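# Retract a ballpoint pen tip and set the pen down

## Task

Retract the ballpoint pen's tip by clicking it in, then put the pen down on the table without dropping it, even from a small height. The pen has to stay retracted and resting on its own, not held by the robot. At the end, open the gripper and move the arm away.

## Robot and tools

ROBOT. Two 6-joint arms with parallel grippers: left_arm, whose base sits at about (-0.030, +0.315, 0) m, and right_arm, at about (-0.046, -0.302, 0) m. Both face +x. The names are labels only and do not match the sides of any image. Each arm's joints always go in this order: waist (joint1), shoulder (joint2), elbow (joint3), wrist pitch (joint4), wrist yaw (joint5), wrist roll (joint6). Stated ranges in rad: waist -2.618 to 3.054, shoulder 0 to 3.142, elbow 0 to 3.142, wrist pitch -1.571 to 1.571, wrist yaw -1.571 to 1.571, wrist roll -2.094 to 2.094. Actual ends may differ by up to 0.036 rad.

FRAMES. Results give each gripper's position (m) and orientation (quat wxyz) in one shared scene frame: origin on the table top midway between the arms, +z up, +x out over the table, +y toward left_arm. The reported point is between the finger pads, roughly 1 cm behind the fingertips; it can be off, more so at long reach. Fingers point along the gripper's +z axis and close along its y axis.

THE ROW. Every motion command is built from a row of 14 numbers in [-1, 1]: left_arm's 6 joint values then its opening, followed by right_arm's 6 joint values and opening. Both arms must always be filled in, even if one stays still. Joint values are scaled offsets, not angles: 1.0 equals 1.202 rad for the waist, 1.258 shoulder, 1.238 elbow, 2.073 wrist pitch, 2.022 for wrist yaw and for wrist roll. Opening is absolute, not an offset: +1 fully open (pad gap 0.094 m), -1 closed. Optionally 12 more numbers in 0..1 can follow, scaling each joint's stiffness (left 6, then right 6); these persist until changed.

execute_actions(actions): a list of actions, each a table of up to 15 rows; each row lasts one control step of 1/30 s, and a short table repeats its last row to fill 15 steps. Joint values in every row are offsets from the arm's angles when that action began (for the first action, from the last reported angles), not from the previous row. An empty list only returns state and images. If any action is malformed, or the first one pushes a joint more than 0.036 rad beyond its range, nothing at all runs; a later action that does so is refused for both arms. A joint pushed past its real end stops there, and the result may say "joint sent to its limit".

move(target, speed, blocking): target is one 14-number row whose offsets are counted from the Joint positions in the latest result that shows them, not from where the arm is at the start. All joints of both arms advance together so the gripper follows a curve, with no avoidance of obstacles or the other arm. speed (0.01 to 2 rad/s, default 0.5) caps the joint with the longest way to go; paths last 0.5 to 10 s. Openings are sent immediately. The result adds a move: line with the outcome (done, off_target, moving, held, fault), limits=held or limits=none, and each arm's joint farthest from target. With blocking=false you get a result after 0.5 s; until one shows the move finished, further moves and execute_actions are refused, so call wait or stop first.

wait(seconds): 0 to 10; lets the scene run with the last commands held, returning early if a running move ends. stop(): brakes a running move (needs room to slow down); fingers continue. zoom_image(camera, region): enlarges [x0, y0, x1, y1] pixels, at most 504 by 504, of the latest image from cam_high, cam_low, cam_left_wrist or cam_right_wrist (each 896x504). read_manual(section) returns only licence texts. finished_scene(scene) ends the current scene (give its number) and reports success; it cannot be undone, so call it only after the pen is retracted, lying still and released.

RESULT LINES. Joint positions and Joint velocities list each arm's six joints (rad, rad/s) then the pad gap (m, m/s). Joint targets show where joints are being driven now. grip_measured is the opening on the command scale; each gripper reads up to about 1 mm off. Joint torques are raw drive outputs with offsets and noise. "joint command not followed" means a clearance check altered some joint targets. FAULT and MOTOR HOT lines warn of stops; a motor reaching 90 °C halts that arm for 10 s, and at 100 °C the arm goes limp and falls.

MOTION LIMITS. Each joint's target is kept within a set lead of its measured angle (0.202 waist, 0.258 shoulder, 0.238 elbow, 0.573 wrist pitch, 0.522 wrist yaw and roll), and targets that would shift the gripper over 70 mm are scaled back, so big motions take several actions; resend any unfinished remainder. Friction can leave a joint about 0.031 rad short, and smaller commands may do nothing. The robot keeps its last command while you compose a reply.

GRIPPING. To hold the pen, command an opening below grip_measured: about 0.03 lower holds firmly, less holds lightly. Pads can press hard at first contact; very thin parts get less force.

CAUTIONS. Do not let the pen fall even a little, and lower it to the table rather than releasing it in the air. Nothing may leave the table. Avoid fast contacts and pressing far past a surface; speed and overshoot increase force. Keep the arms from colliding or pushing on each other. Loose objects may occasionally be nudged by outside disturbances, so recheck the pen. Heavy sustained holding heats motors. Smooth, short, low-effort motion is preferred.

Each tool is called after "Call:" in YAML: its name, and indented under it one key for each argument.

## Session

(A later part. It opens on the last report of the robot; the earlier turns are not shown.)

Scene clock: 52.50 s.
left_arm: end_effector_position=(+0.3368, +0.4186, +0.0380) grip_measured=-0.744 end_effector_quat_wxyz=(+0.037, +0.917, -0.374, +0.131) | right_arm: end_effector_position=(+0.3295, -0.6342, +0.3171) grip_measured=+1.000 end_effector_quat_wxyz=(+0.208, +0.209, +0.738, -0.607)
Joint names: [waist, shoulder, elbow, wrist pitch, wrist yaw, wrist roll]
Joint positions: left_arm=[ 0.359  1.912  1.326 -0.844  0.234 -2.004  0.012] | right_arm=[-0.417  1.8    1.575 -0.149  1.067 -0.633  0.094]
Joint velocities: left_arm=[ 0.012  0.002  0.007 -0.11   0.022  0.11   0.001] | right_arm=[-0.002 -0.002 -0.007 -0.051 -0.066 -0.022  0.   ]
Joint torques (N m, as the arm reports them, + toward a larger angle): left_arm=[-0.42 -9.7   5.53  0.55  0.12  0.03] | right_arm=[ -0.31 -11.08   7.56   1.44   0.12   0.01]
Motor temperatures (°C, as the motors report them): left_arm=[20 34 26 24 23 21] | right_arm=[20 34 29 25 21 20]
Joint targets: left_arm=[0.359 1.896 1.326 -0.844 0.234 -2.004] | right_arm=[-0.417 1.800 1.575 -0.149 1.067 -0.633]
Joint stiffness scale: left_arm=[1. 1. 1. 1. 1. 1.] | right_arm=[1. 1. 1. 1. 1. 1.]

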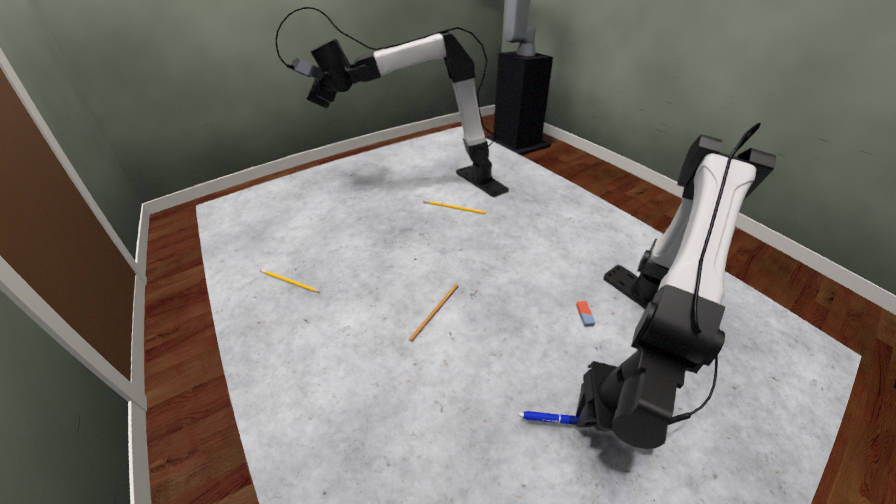

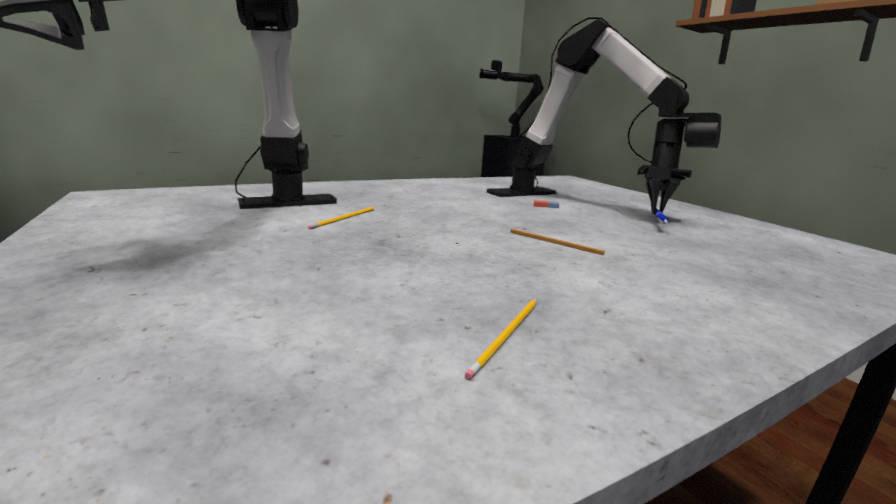

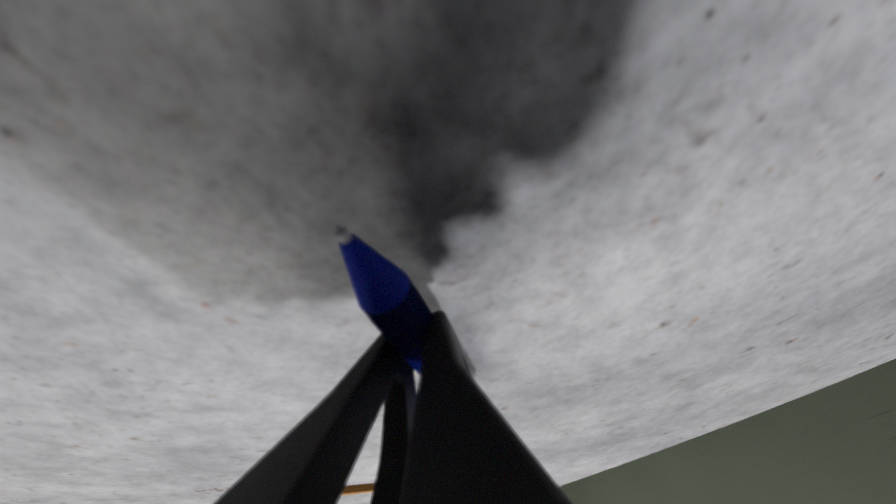

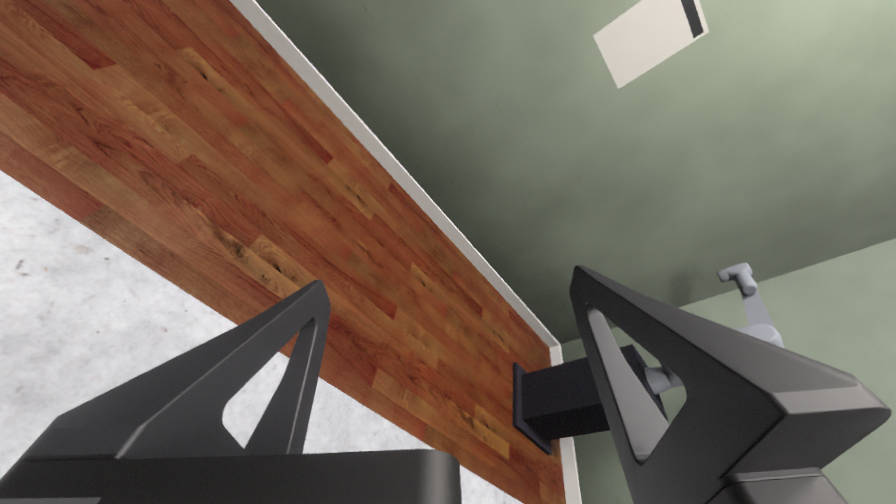

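Call:
move:
  target: [-0.22,-0.26,-0.06,0.267,-0.12,0.995,-0.79,0,0,0,0,0,0,1]
  speed: 0.8

Scene clock: 60.53 s.
left_arm: end_effector_position=(+0.4415, +0.3748, +0.2048) grip_measured=-0.744 end_effector_quat_wxyz=(+0.445, -0.057, +0.893, +0.027) | right_arm: end_effector_position=(+0.3295, -0.6342, +0.3171) grip_measured=+1.000 end_effector_quat_wxyz=(+0.208, +0.209, +0.738, -0.607)
Joint names: [waist, shoulder, elbow, wrist pitch, wrist yaw, wrist roll]
Joint positions: left_arm=[ 0.106  1.602  1.265 -0.309  0.003 -0.     0.012] | right_arm=[-0.417  1.8    1.575 -0.149  1.067 -0.633  0.094]
Joint velocities: left_arm=[ 0.012  0.002 -0.002  0.066  0.007  0.007 -0.   ] | right_arm=[ 0.017  0.002  0.007  0.007  0.051 -0.007  0.   ]
Joint torques (N m, as the arm reports them, + toward a larger angle): left_arm=[-1.26 -8.68  6.06  2.19 -0.05  0.04] | right_arm=[ -0.29 -11.07   7.51   1.44   0.13   0.01]
Motor temperatures (°C, as the motors report them): left_arm=[20 35 26 24 23 21] | right_arm=[20 34 30 26 21 20]
Joint targets: left_arm=[0.094 1.585 1.252 -0.291 -0.008 0.008] | right_arm=[-0.417 1.800 1.575 -0.149 1.067 -0.633]
Joint stiffness scale: left_arm=[1. 1. 1. 1. 1. 1.] | right_arm=[1. 1. 1. 1. 1. 1.]
move: done; limits=none; left_arm: farthest joint: the wrist pitch, 0.019 radians from its target (0.554 radians at the start); right_arm: farthest joint: the waist, 0.000 radians from its target (0.000 radians at the start)

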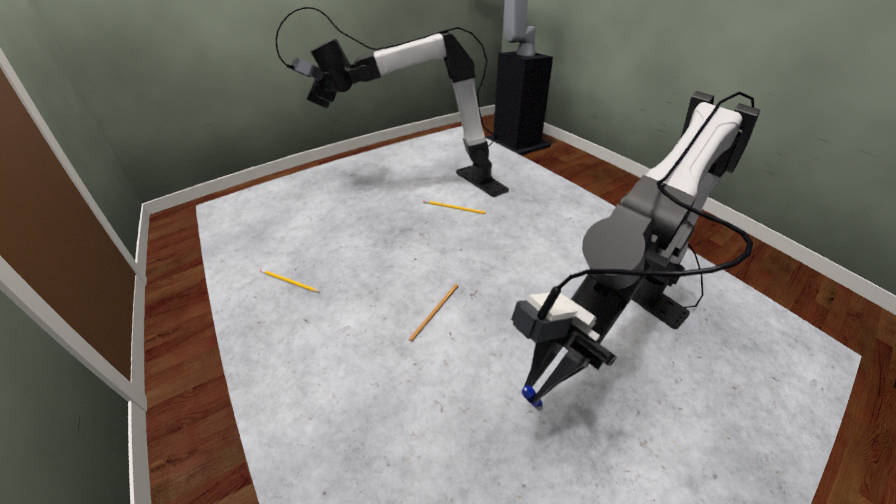

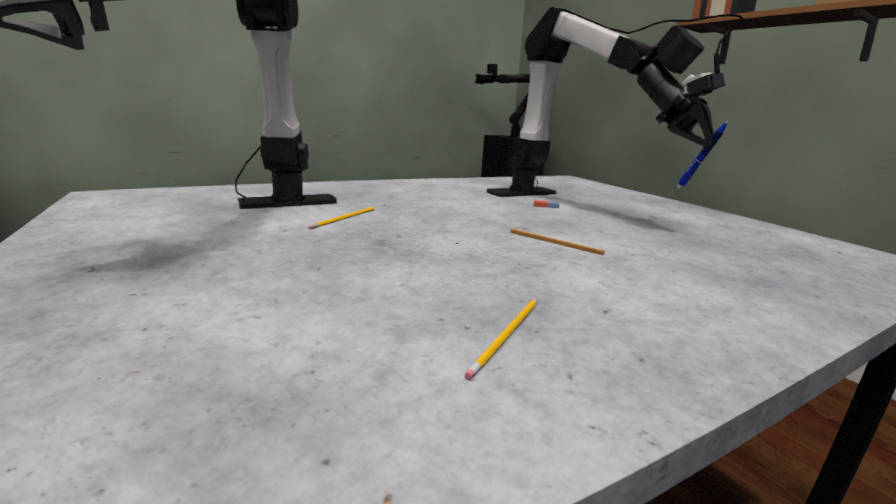

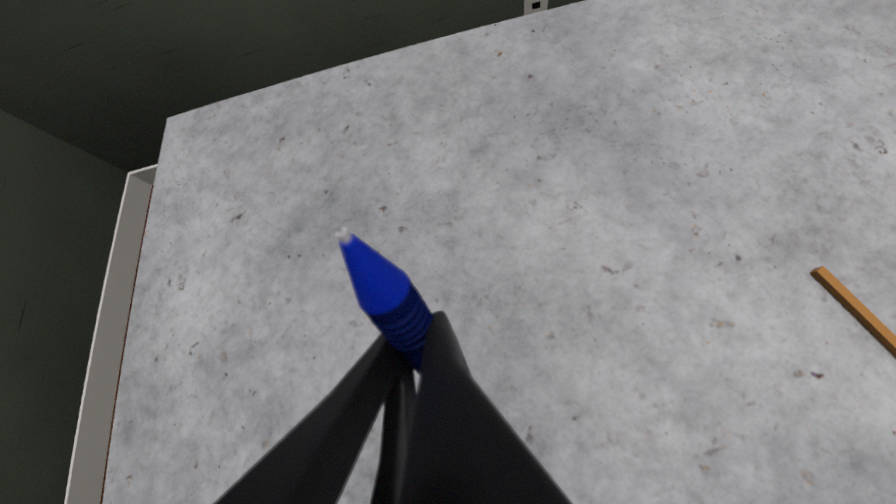

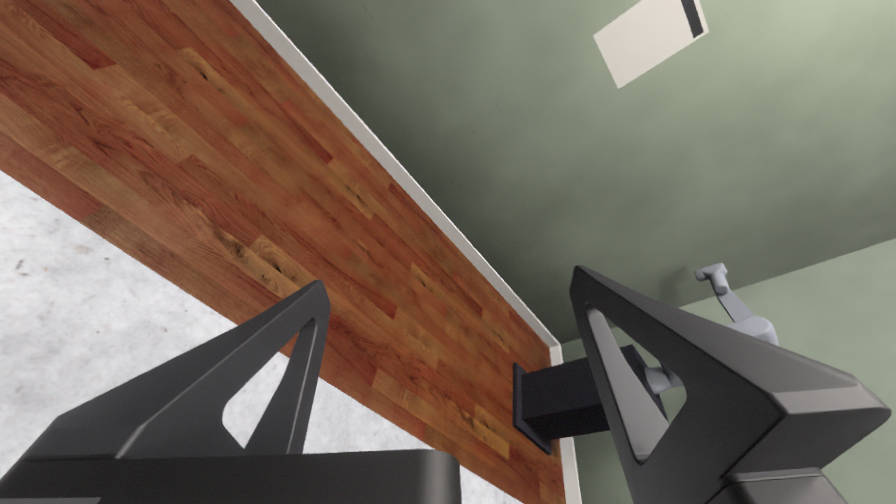

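Call:
move:
  target: [0,-0.01,-0.586,0.544,0,0,-0.79,0,0,0,0,0,0,1]
  speed: 0.6

Call:
zoom_image:
  camera: "cam_low"
  region: [600,120,780,260]

Scene clock: 65.93 s.
left_arm: end_effector_position=(+0.4057, +0.3702, +0.1321) grip_measured=-0.744 end_effector_quat_wxyz=(+0.610, -0.050, +0.790, +0.038) | right_arm: end_effector_position=(+0.3295, -0.6342, +0.3171) grip_measured=+1.000 end_effector_quat_wxyz=(+0.208, +0.209, +0.738, -0.607)
Joint names: [waist, shoulder, elbow, wrist pitch, wrist yaw, wrist roll]
Joint positions: left_arm=[ 0.106  1.602  0.549  0.798  0.003 -0.     0.012] | right_arm=[-0.417  1.8    1.575 -0.149  1.067 -0.633  0.094]
Joint velocities: left_arm=[ 0.022  0.007  0.017 -0.007 -0.066 -0.007 -0.   ] | right_arm=[-0.012 -0.007  0.002 -0.051  0.022 -0.037  0.   ]
Joint torques (N m, as the arm reports them, + toward a larger angle): left_arm=[-0.45 -6.94  4.69  2.47  0.06  0.01] | right_arm=[ -0.27 -10.95   7.5    1.45   0.12   0.01]
Motor temperatures (°C, as the motors report them): left_arm=[20 34 27 25 23 21] | right_arm=[20 35 30 26 21 20]
Joint targets: left_arm=[0.106 1.590 0.540 0.819 0.003 -0.001] | right_arm=[-0.417 1.800 1.575 -0.149 1.067 -0.633]
Joint stiffness scale: left_arm=[1. 1. 1. 1. 1. 1.] | right_arm=[1. 1. 1. 1. 1. 1.]
move: done; limits=none; left_arm: farthest joint: the wrist pitch, 0.020 radians from its target (1.128 radians at the start); right_arm: farthest joint: the waist, 0.000 radians from its target (0.000 radians at the start)

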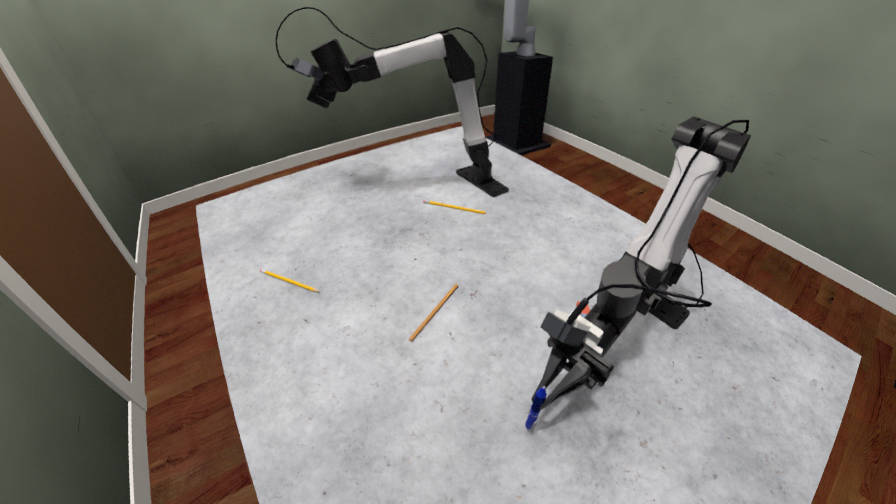

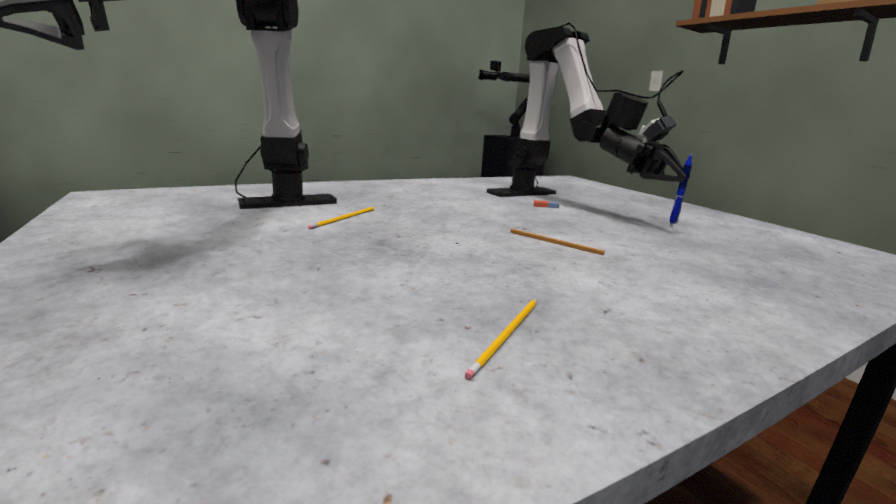

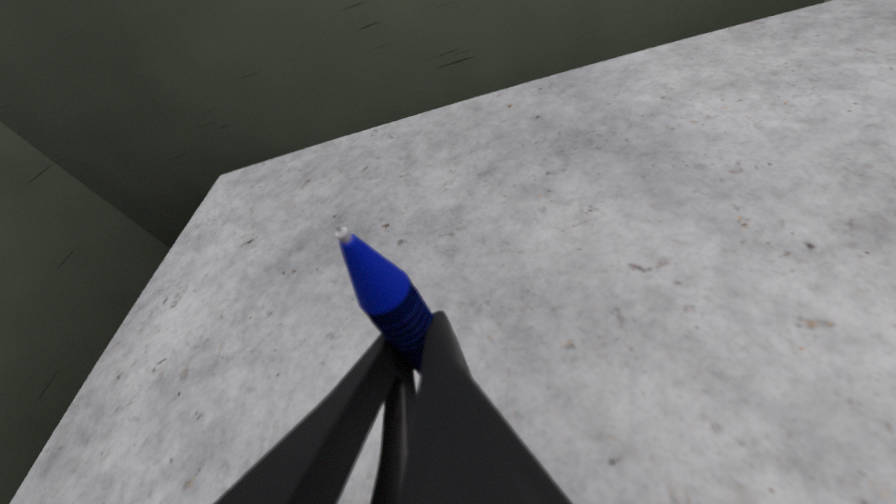

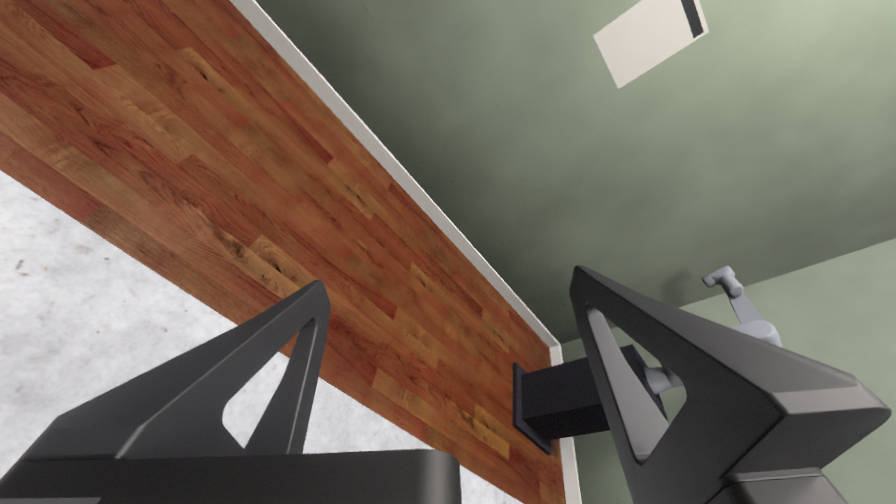

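Region (600, 120, 780, 260) of cam_low's 896x504 image, scaled by 2.800, with more detail than that image has.

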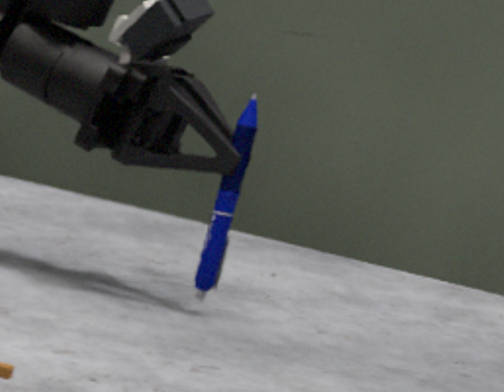

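Call:
move:
  target: [0,0.032,-0.007,0,0,0,-0.79,0,0,0,0,0,0,1]
  speed: 0.05

Call:
zoom_image:
  camera: "cam_low"
  region: [630,150,730,250]

Scene clock: 72.90 s.
left_arm: end_effector_position=(+0.4059, +0.3702, +0.1188) grip_measured=-0.744 end_effector_quat_wxyz=(+0.597, -0.050, +0.800, +0.037) | right_arm: end_effector_position=(+0.3295, -0.6342, +0.3171) grip_measured=+1.000 end_effector_quat_wxyz=(+0.208, +0.209, +0.738, -0.607)
Joint names: [waist, shoulder, elbow, wrist pitch, wrist yaw, wrist roll]
Joint positions: left_arm=[ 0.106  1.633  0.549  0.796  0.003 -0.     0.012] | right_arm=[-0.417  1.8    1.575 -0.149  1.067 -0.633  0.094]
Joint velocities: left_arm=[ 0.002 -0.022  0.002 -0.037  0.051 -0.037  0.001] | right_arm=[ 0.002 -0.002 -0.007 -0.007 -0.007 -0.066  0.   ]
Joint torques (N m, as the arm reports them, + toward a larger angle): left_arm=[-0.43 -5.56  4.64  2.28  0.07  0.01] | right_arm=[ -0.3  -11.06   7.44   1.44   0.11   0.02]
Motor temperatures (°C, as the motors report them): left_arm=[20 34 27 26 23 21] | right_arm=[20 35 30 26 21 20]
Joint targets: left_arm=[0.106 1.643 0.541 0.798 0.003 -0.000] | right_arm=[-0.417 1.800 1.575 -0.149 1.067 -0.633]
Joint stiffness scale: left_arm=[1. 1. 1. 1. 1. 1.] | right_arm=[1. 1. 1. 1. 1. 1.]
move: done; limits=none; left_arm: farthest joint: the shoulder, 0.010 radians from its target (0.040 radians at the start); right_arm: farthest joint: the waist, 0.000 radians from its target (0.000 radians at the start)

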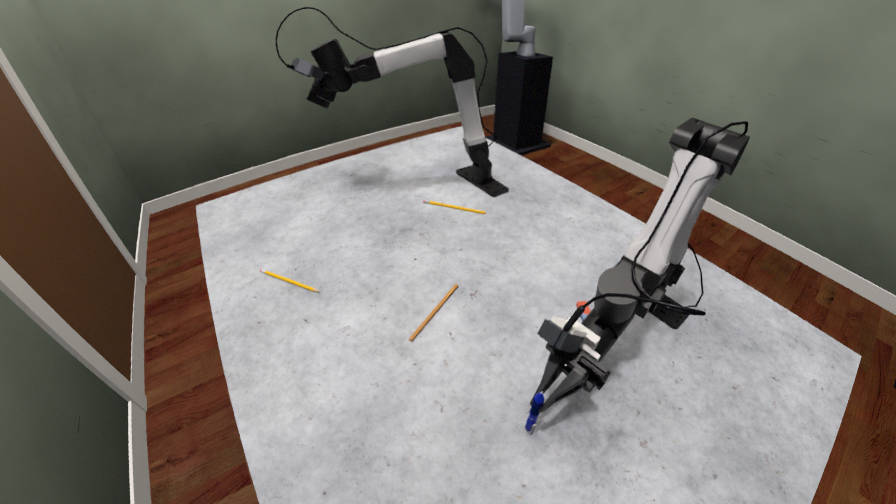

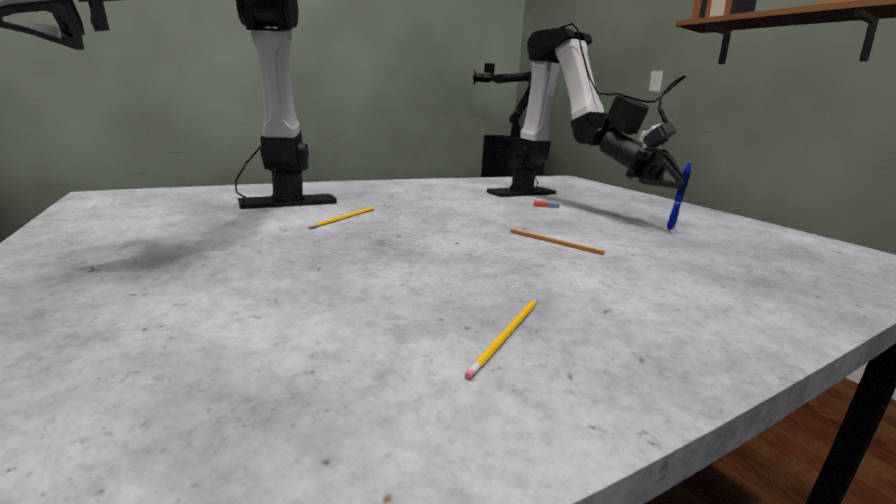

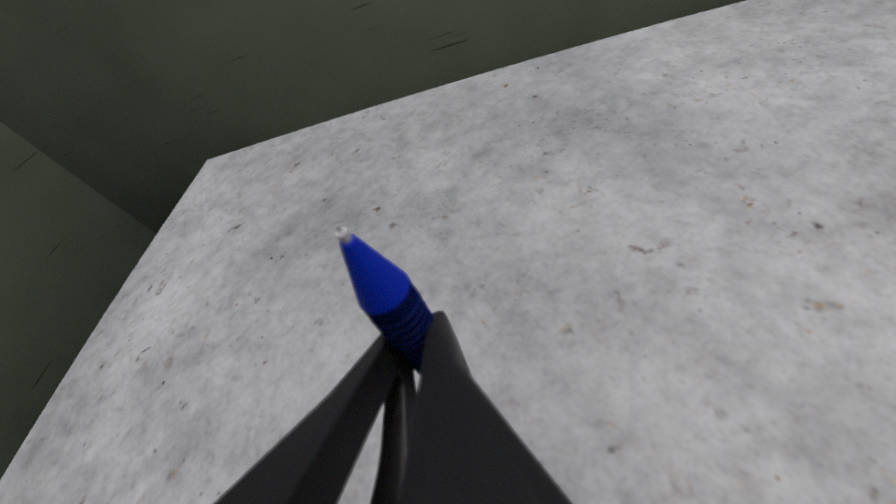

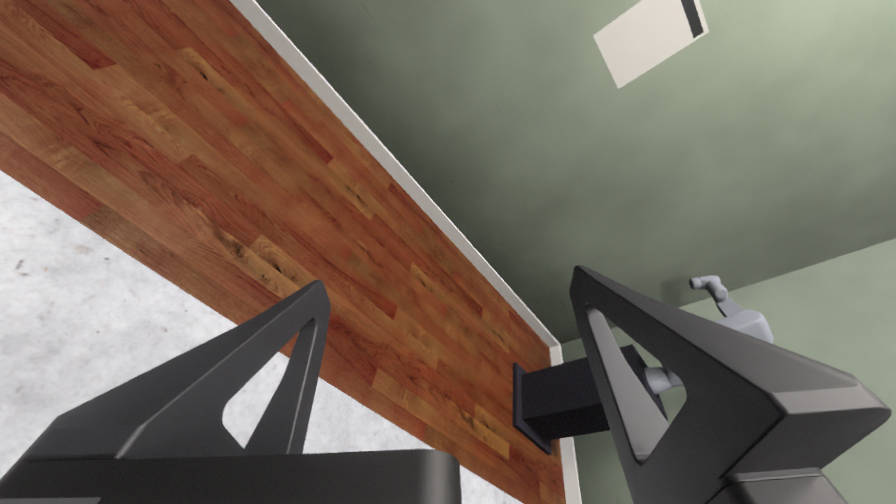

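Region (630, 150, 730, 250) of cam_low's 896x504 image, scaled by 5.040, with more detail than that image has.

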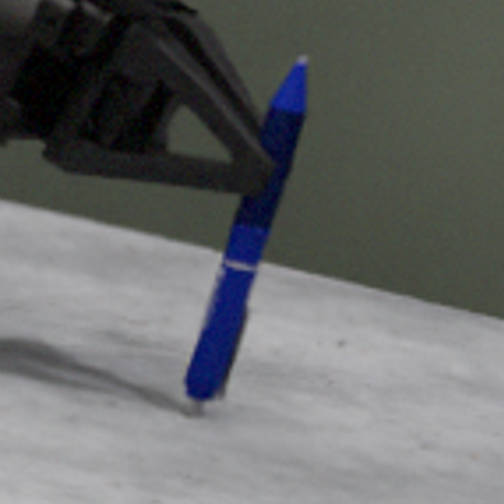

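Call:
move:
  target: [0,0.055,-0.016,-0.029,0,0,-0.79,0,0,0,0,0,0,1]
  speed: 0.04

Call:
zoom_image:
  camera: "cam_low"
  region: [630,150,730,250]

Scene clock: 77.43 s.
left_arm: end_effector_position=(+0.4074, +0.3704, +0.1099) grip_measured=-0.744 end_effector_quat_wxyz=(+0.592, -0.050, +0.803, +0.037) | right_arm: end_effector_position=(+0.3295, -0.6342, +0.3171) grip_measured=+1.000 end_effector_quat_wxyz=(+0.208, +0.209, +0.738, -0.607)
Joint names: [waist, shoulder, elbow, wrist pitch, wrist yaw, wrist roll]
Joint positions: left_arm=[ 0.106  1.665  0.549  0.816  0.003 -0.     0.012] | right_arm=[-0.417  1.8    1.575 -0.149  1.067 -0.633  0.094]
Joint velocities: left_arm=[ 0.027  0.012  0.002  0.081  0.007  0.007 -0.001] | right_arm=[-0.007  0.007 -0.032 -0.081 -0.007 -0.066  0.   ]
Joint torques (N m, as the arm reports them, + toward a larger angle): left_arm=[-0.41 -3.91  3.6   1.36  0.07  0.01] | right_arm=[ -0.27 -11.     7.48   1.44   0.12   0.01]
Motor temperatures (°C, as the motors report them): left_arm=[20 33 27 27 23 21] | right_arm=[20 35 31 26 21 20]
Joint targets: left_arm=[0.106 1.702 0.529 0.736 0.003 -0.000] | right_arm=[-0.417 1.800 1.575 -0.149 1.067 -0.633]
Joint stiffness scale: left_arm=[1. 1. 1. 1. 1. 1.] | right_arm=[1. 1. 1. 1. 1. 1.]
move: off_target (left_arm); limits=none; left_arm: farthest joint: the wrist pitch, 0.080 radians from its target (0.060 radians at the start); right_arm: farthest joint: the waist, 0.000 radians from its target (0.000 radians at the start)

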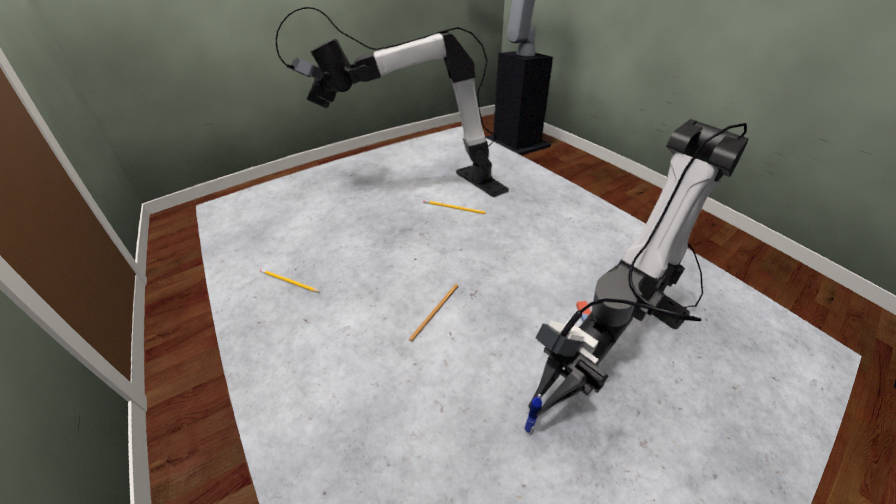

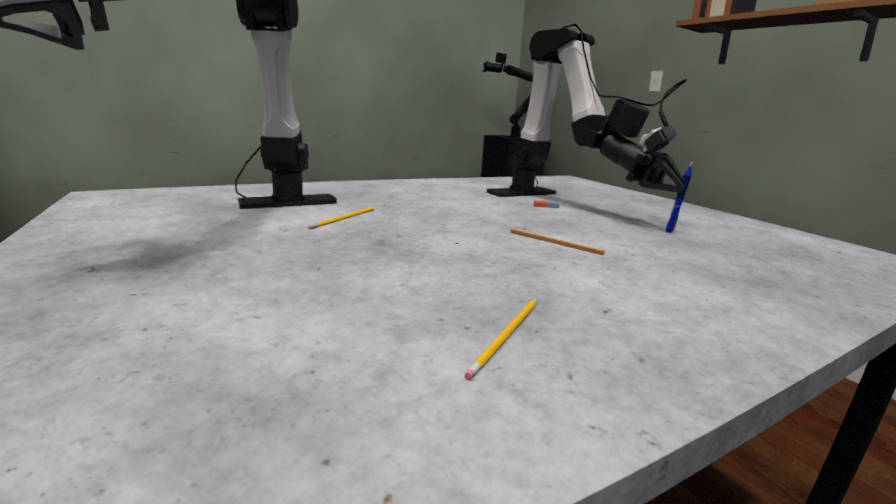

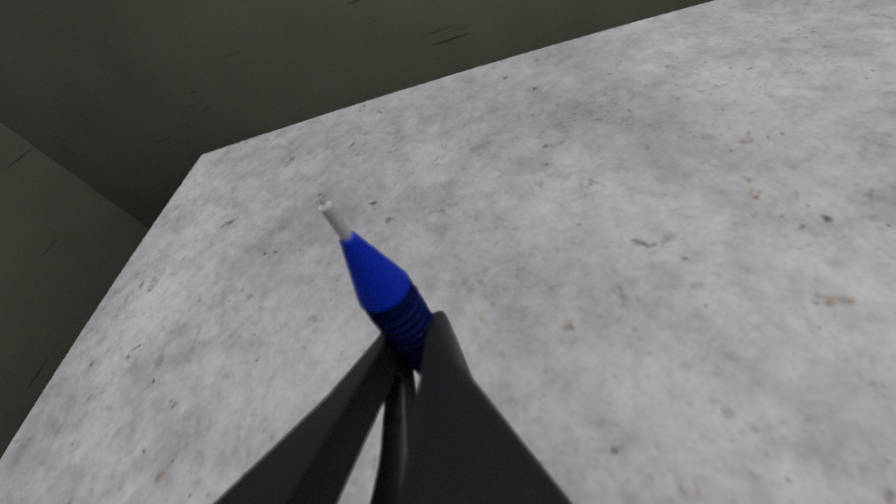

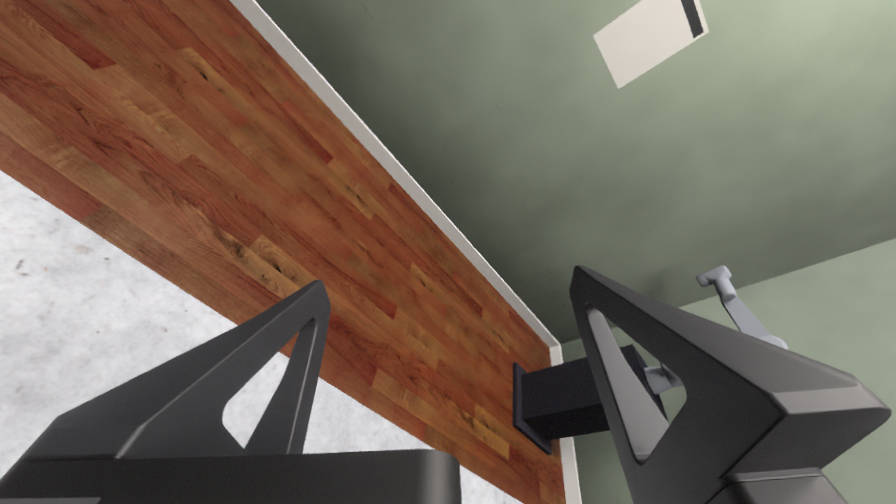

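Region (630, 150, 730, 250) of cam_low's 896x504 image, scaled by 5.040, with more detail than that image has.

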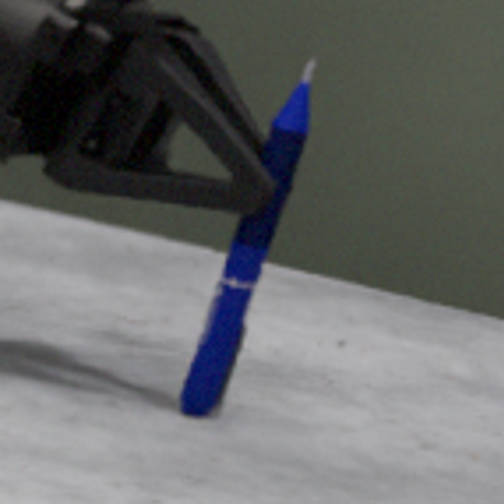

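Button is flush. Lift.

Call:
move:
  target: [0,-0.065,0,0,0,0,-0.79,0,0,0,0,0,0,1]
  speed: 0.08

Call:
zoom_image:
  camera: "cam_low"
  region: [630,140,740,250]

Scene clock: 79.73 s.
left_arm: end_effector_position=(+0.4067, +0.3703, +0.1364) grip_measured=-0.744 end_effector_quat_wxyz=(+0.617, -0.049, +0.784, +0.038) | right_arm: end_effector_position=(+0.3295, -0.6342, +0.3171) grip_measured=+1.000 end_effector_quat_wxyz=(+0.208, +0.209, +0.738, -0.607)
Joint names: [waist, shoulder, elbow, wrist pitch, wrist yaw, wrist roll]
Joint positions: left_arm=[ 0.106  1.602  0.549  0.815  0.003 -0.     0.012] | right_arm=[-0.417  1.8    1.575 -0.149  1.067 -0.633  0.094]
Joint velocities: left_arm=[-0.007 -0.012 -0.007 -0.037 -0.007  0.051 -0.   ] | right_arm=[-0.002  0.007 -0.002  0.007  0.051 -0.007  0.   ]
Joint torques (N m, as the arm reports them, + toward a larger angle): left_arm=[-0.47 -7.31  5.49  2.28  0.05  0.01] | right_arm=[ -0.25 -11.02   7.48   1.45   0.11   0.02]
Motor temperatures (°C, as the motors report them): left_arm=[20 33 26 27 23 21] | right_arm=[20 36 31 26 21 20]
Joint targets: left_arm=[0.106 1.583 0.549 0.816 0.003 -0.000] | right_arm=[-0.417 1.800 1.575 -0.149 1.067 -0.633]
Joint stiffness scale: left_arm=[1. 1. 1. 1. 1. 1.] | right_arm=[1. 1. 1. 1. 1. 1.]
move: done; limits=none; left_arm: farthest joint: the shoulder, 0.018 radians from its target (0.082 radians at the start); right_arm: farthest joint: the waist, 0.000 radians from its target (0.000 radians at the start)

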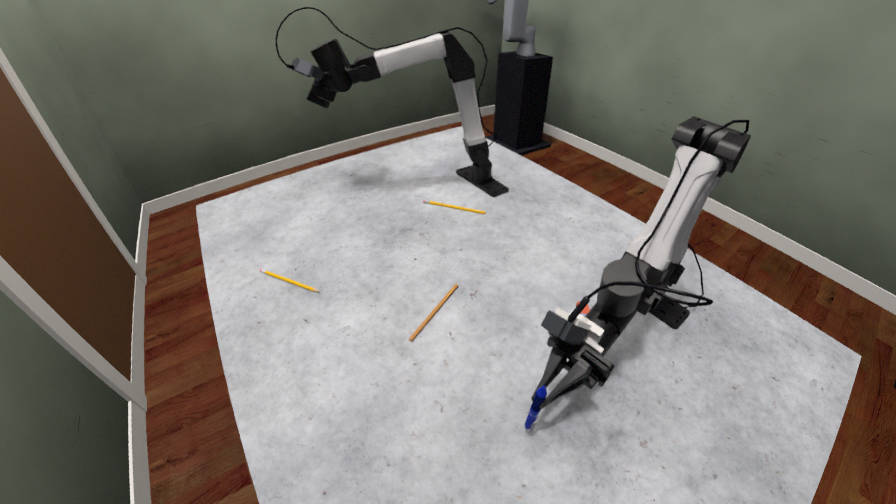

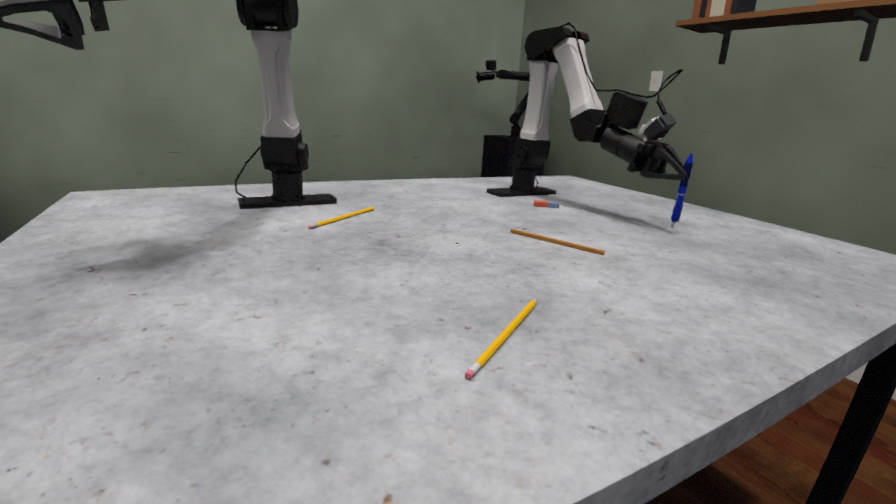

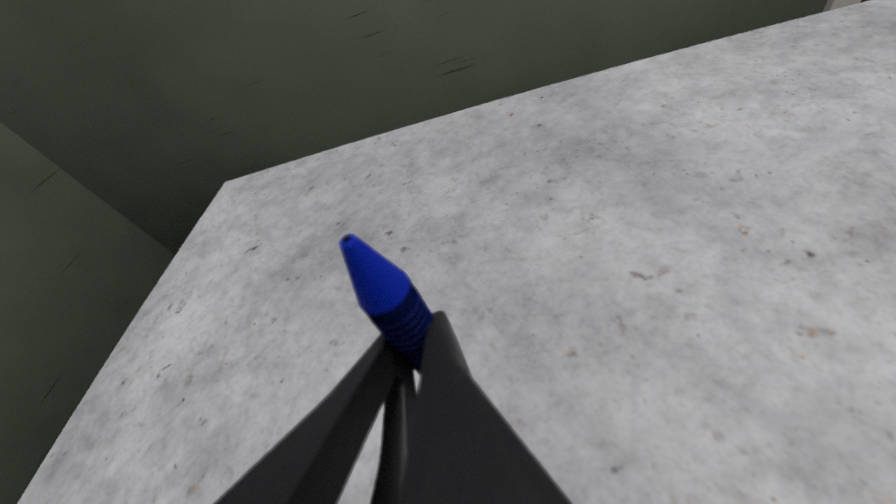

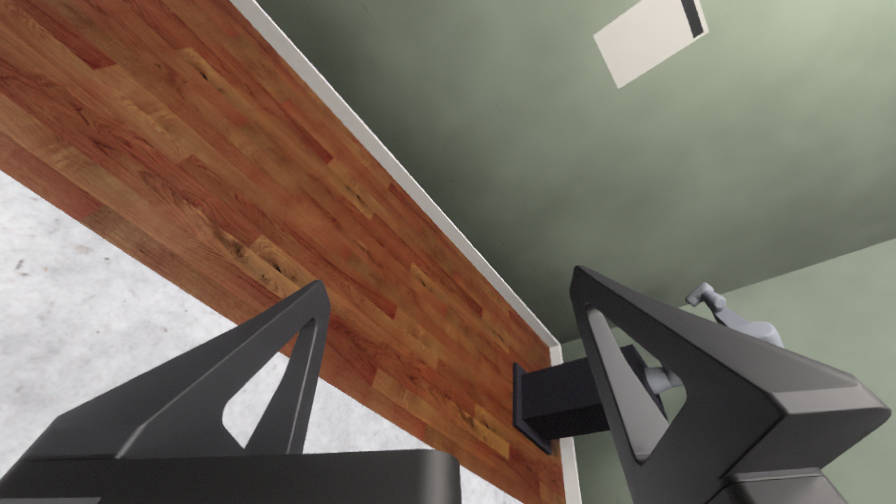

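Region (630, 140, 740, 250) of cam_low's 896x504 image, scaled by 4.582, with more detail than that image has.

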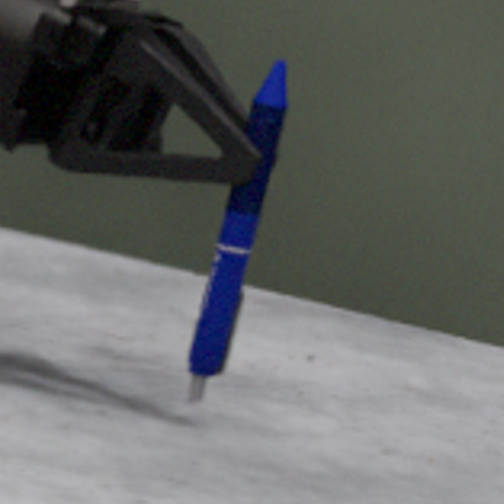

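Call:
move:
  target: [0,-0.014,0.64,-0.54,0.06,-0.545,-0.79,0,0,0,0,0,0,1]
  speed: 0.7

Scene clock: 86.07 s.
left_arm: end_effector_position=(+0.4529, +0.3573, +0.2335) grip_measured=-0.744 end_effector_quat_wxyz=(+0.397, -0.482, +0.735, -0.264) | right_arm: end_effector_position=(+0.3295, -0.6342, +0.3171) grip_measured=+1.000 end_effector_quat_wxyz=(+0.208, +0.209, +0.738, -0.607)
Joint names: [waist, shoulder, elbow, wrist pitch, wrist yaw, wrist roll]
Joint positions: left_arm=[ 0.106  1.602  1.324 -0.304  0.112 -1.093  0.012] | right_arm=[-0.417  1.8    1.575 -0.149  1.067 -0.633  0.094]
Joint velocities: left_arm=[-0.032 -0.007  0.012 -0.095 -0.066 -0.022 -0.001] | right_arm=[-0.012  0.002 -0.002  0.022 -0.051  0.007  0.   ]
Joint torques (N m, as the arm reports them, + toward a larger angle): left_arm=[-0.46 -8.79  8.58  2.05  0.17 -0.06] | right_arm=[ -0.29 -11.06   7.5    1.44   0.1    0.01]
Motor temperatures (°C, as the motors report them): left_arm=[20 33 27 27 23 21] | right_arm=[20 36 31 26 21 20]
Joint targets: left_arm=[0.106 1.584 1.341 -0.305 0.124 -1.102] | right_arm=[-0.417 1.800 1.575 -0.149 1.067 -0.633]
Joint stiffness scale: left_arm=[1. 1. 1. 1. 1. 1.] | right_arm=[1. 1. 1. 1. 1. 1.]
move: done; limits=none; left_arm: farthest joint: the shoulder, 0.017 radians from its target (0.017 radians at the start); right_arm: farthest joint: the waist, 0.000 radians from its target (0.000 radians at the start)

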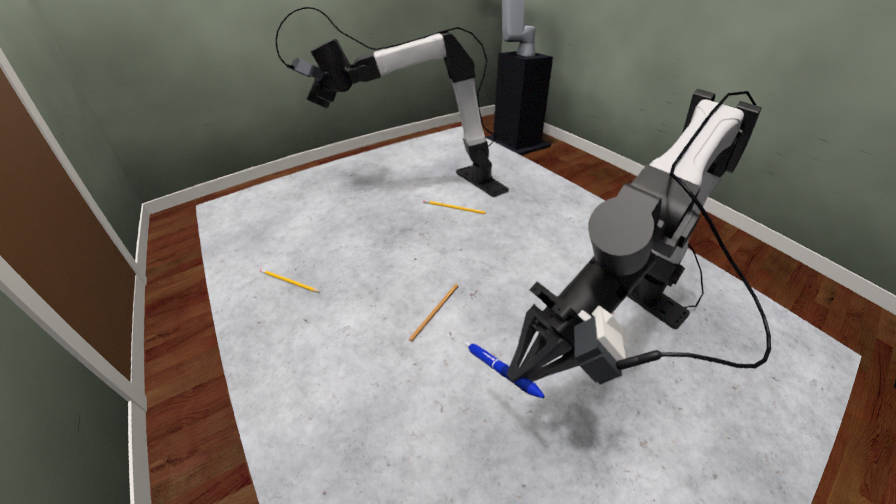

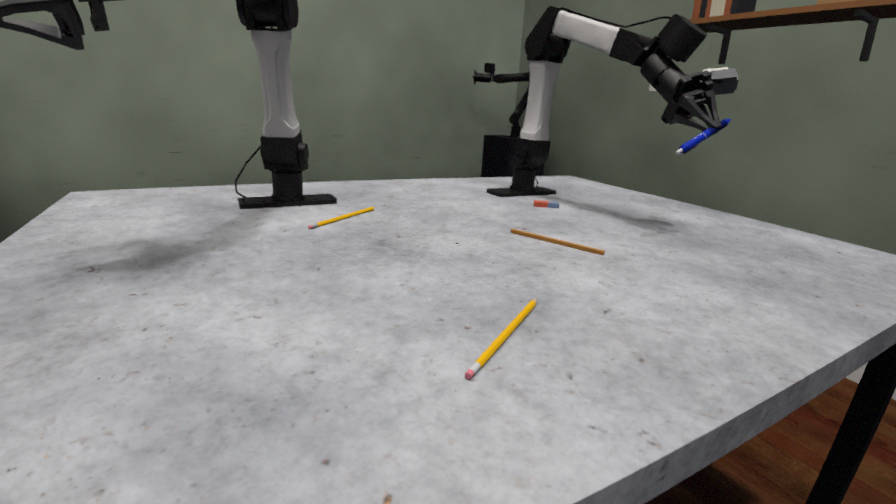

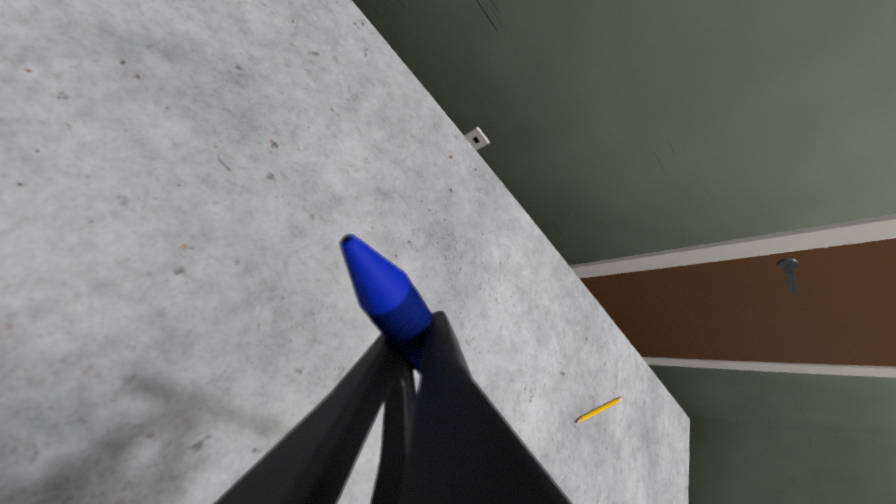

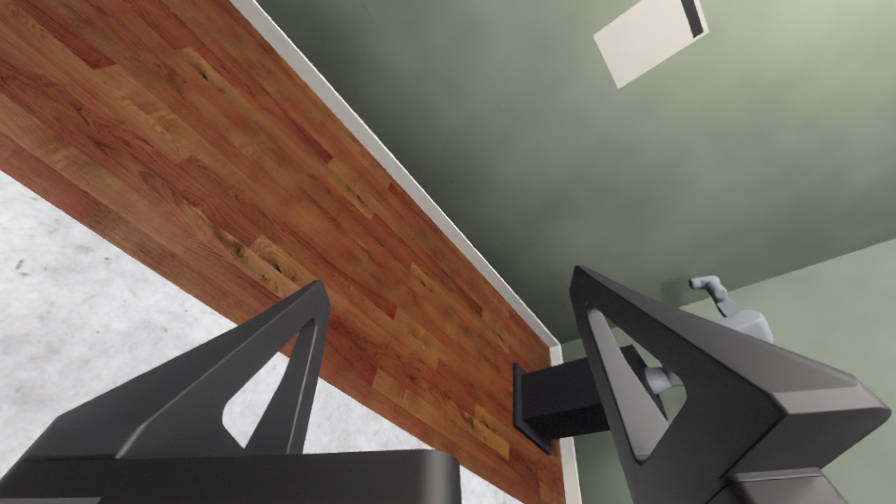

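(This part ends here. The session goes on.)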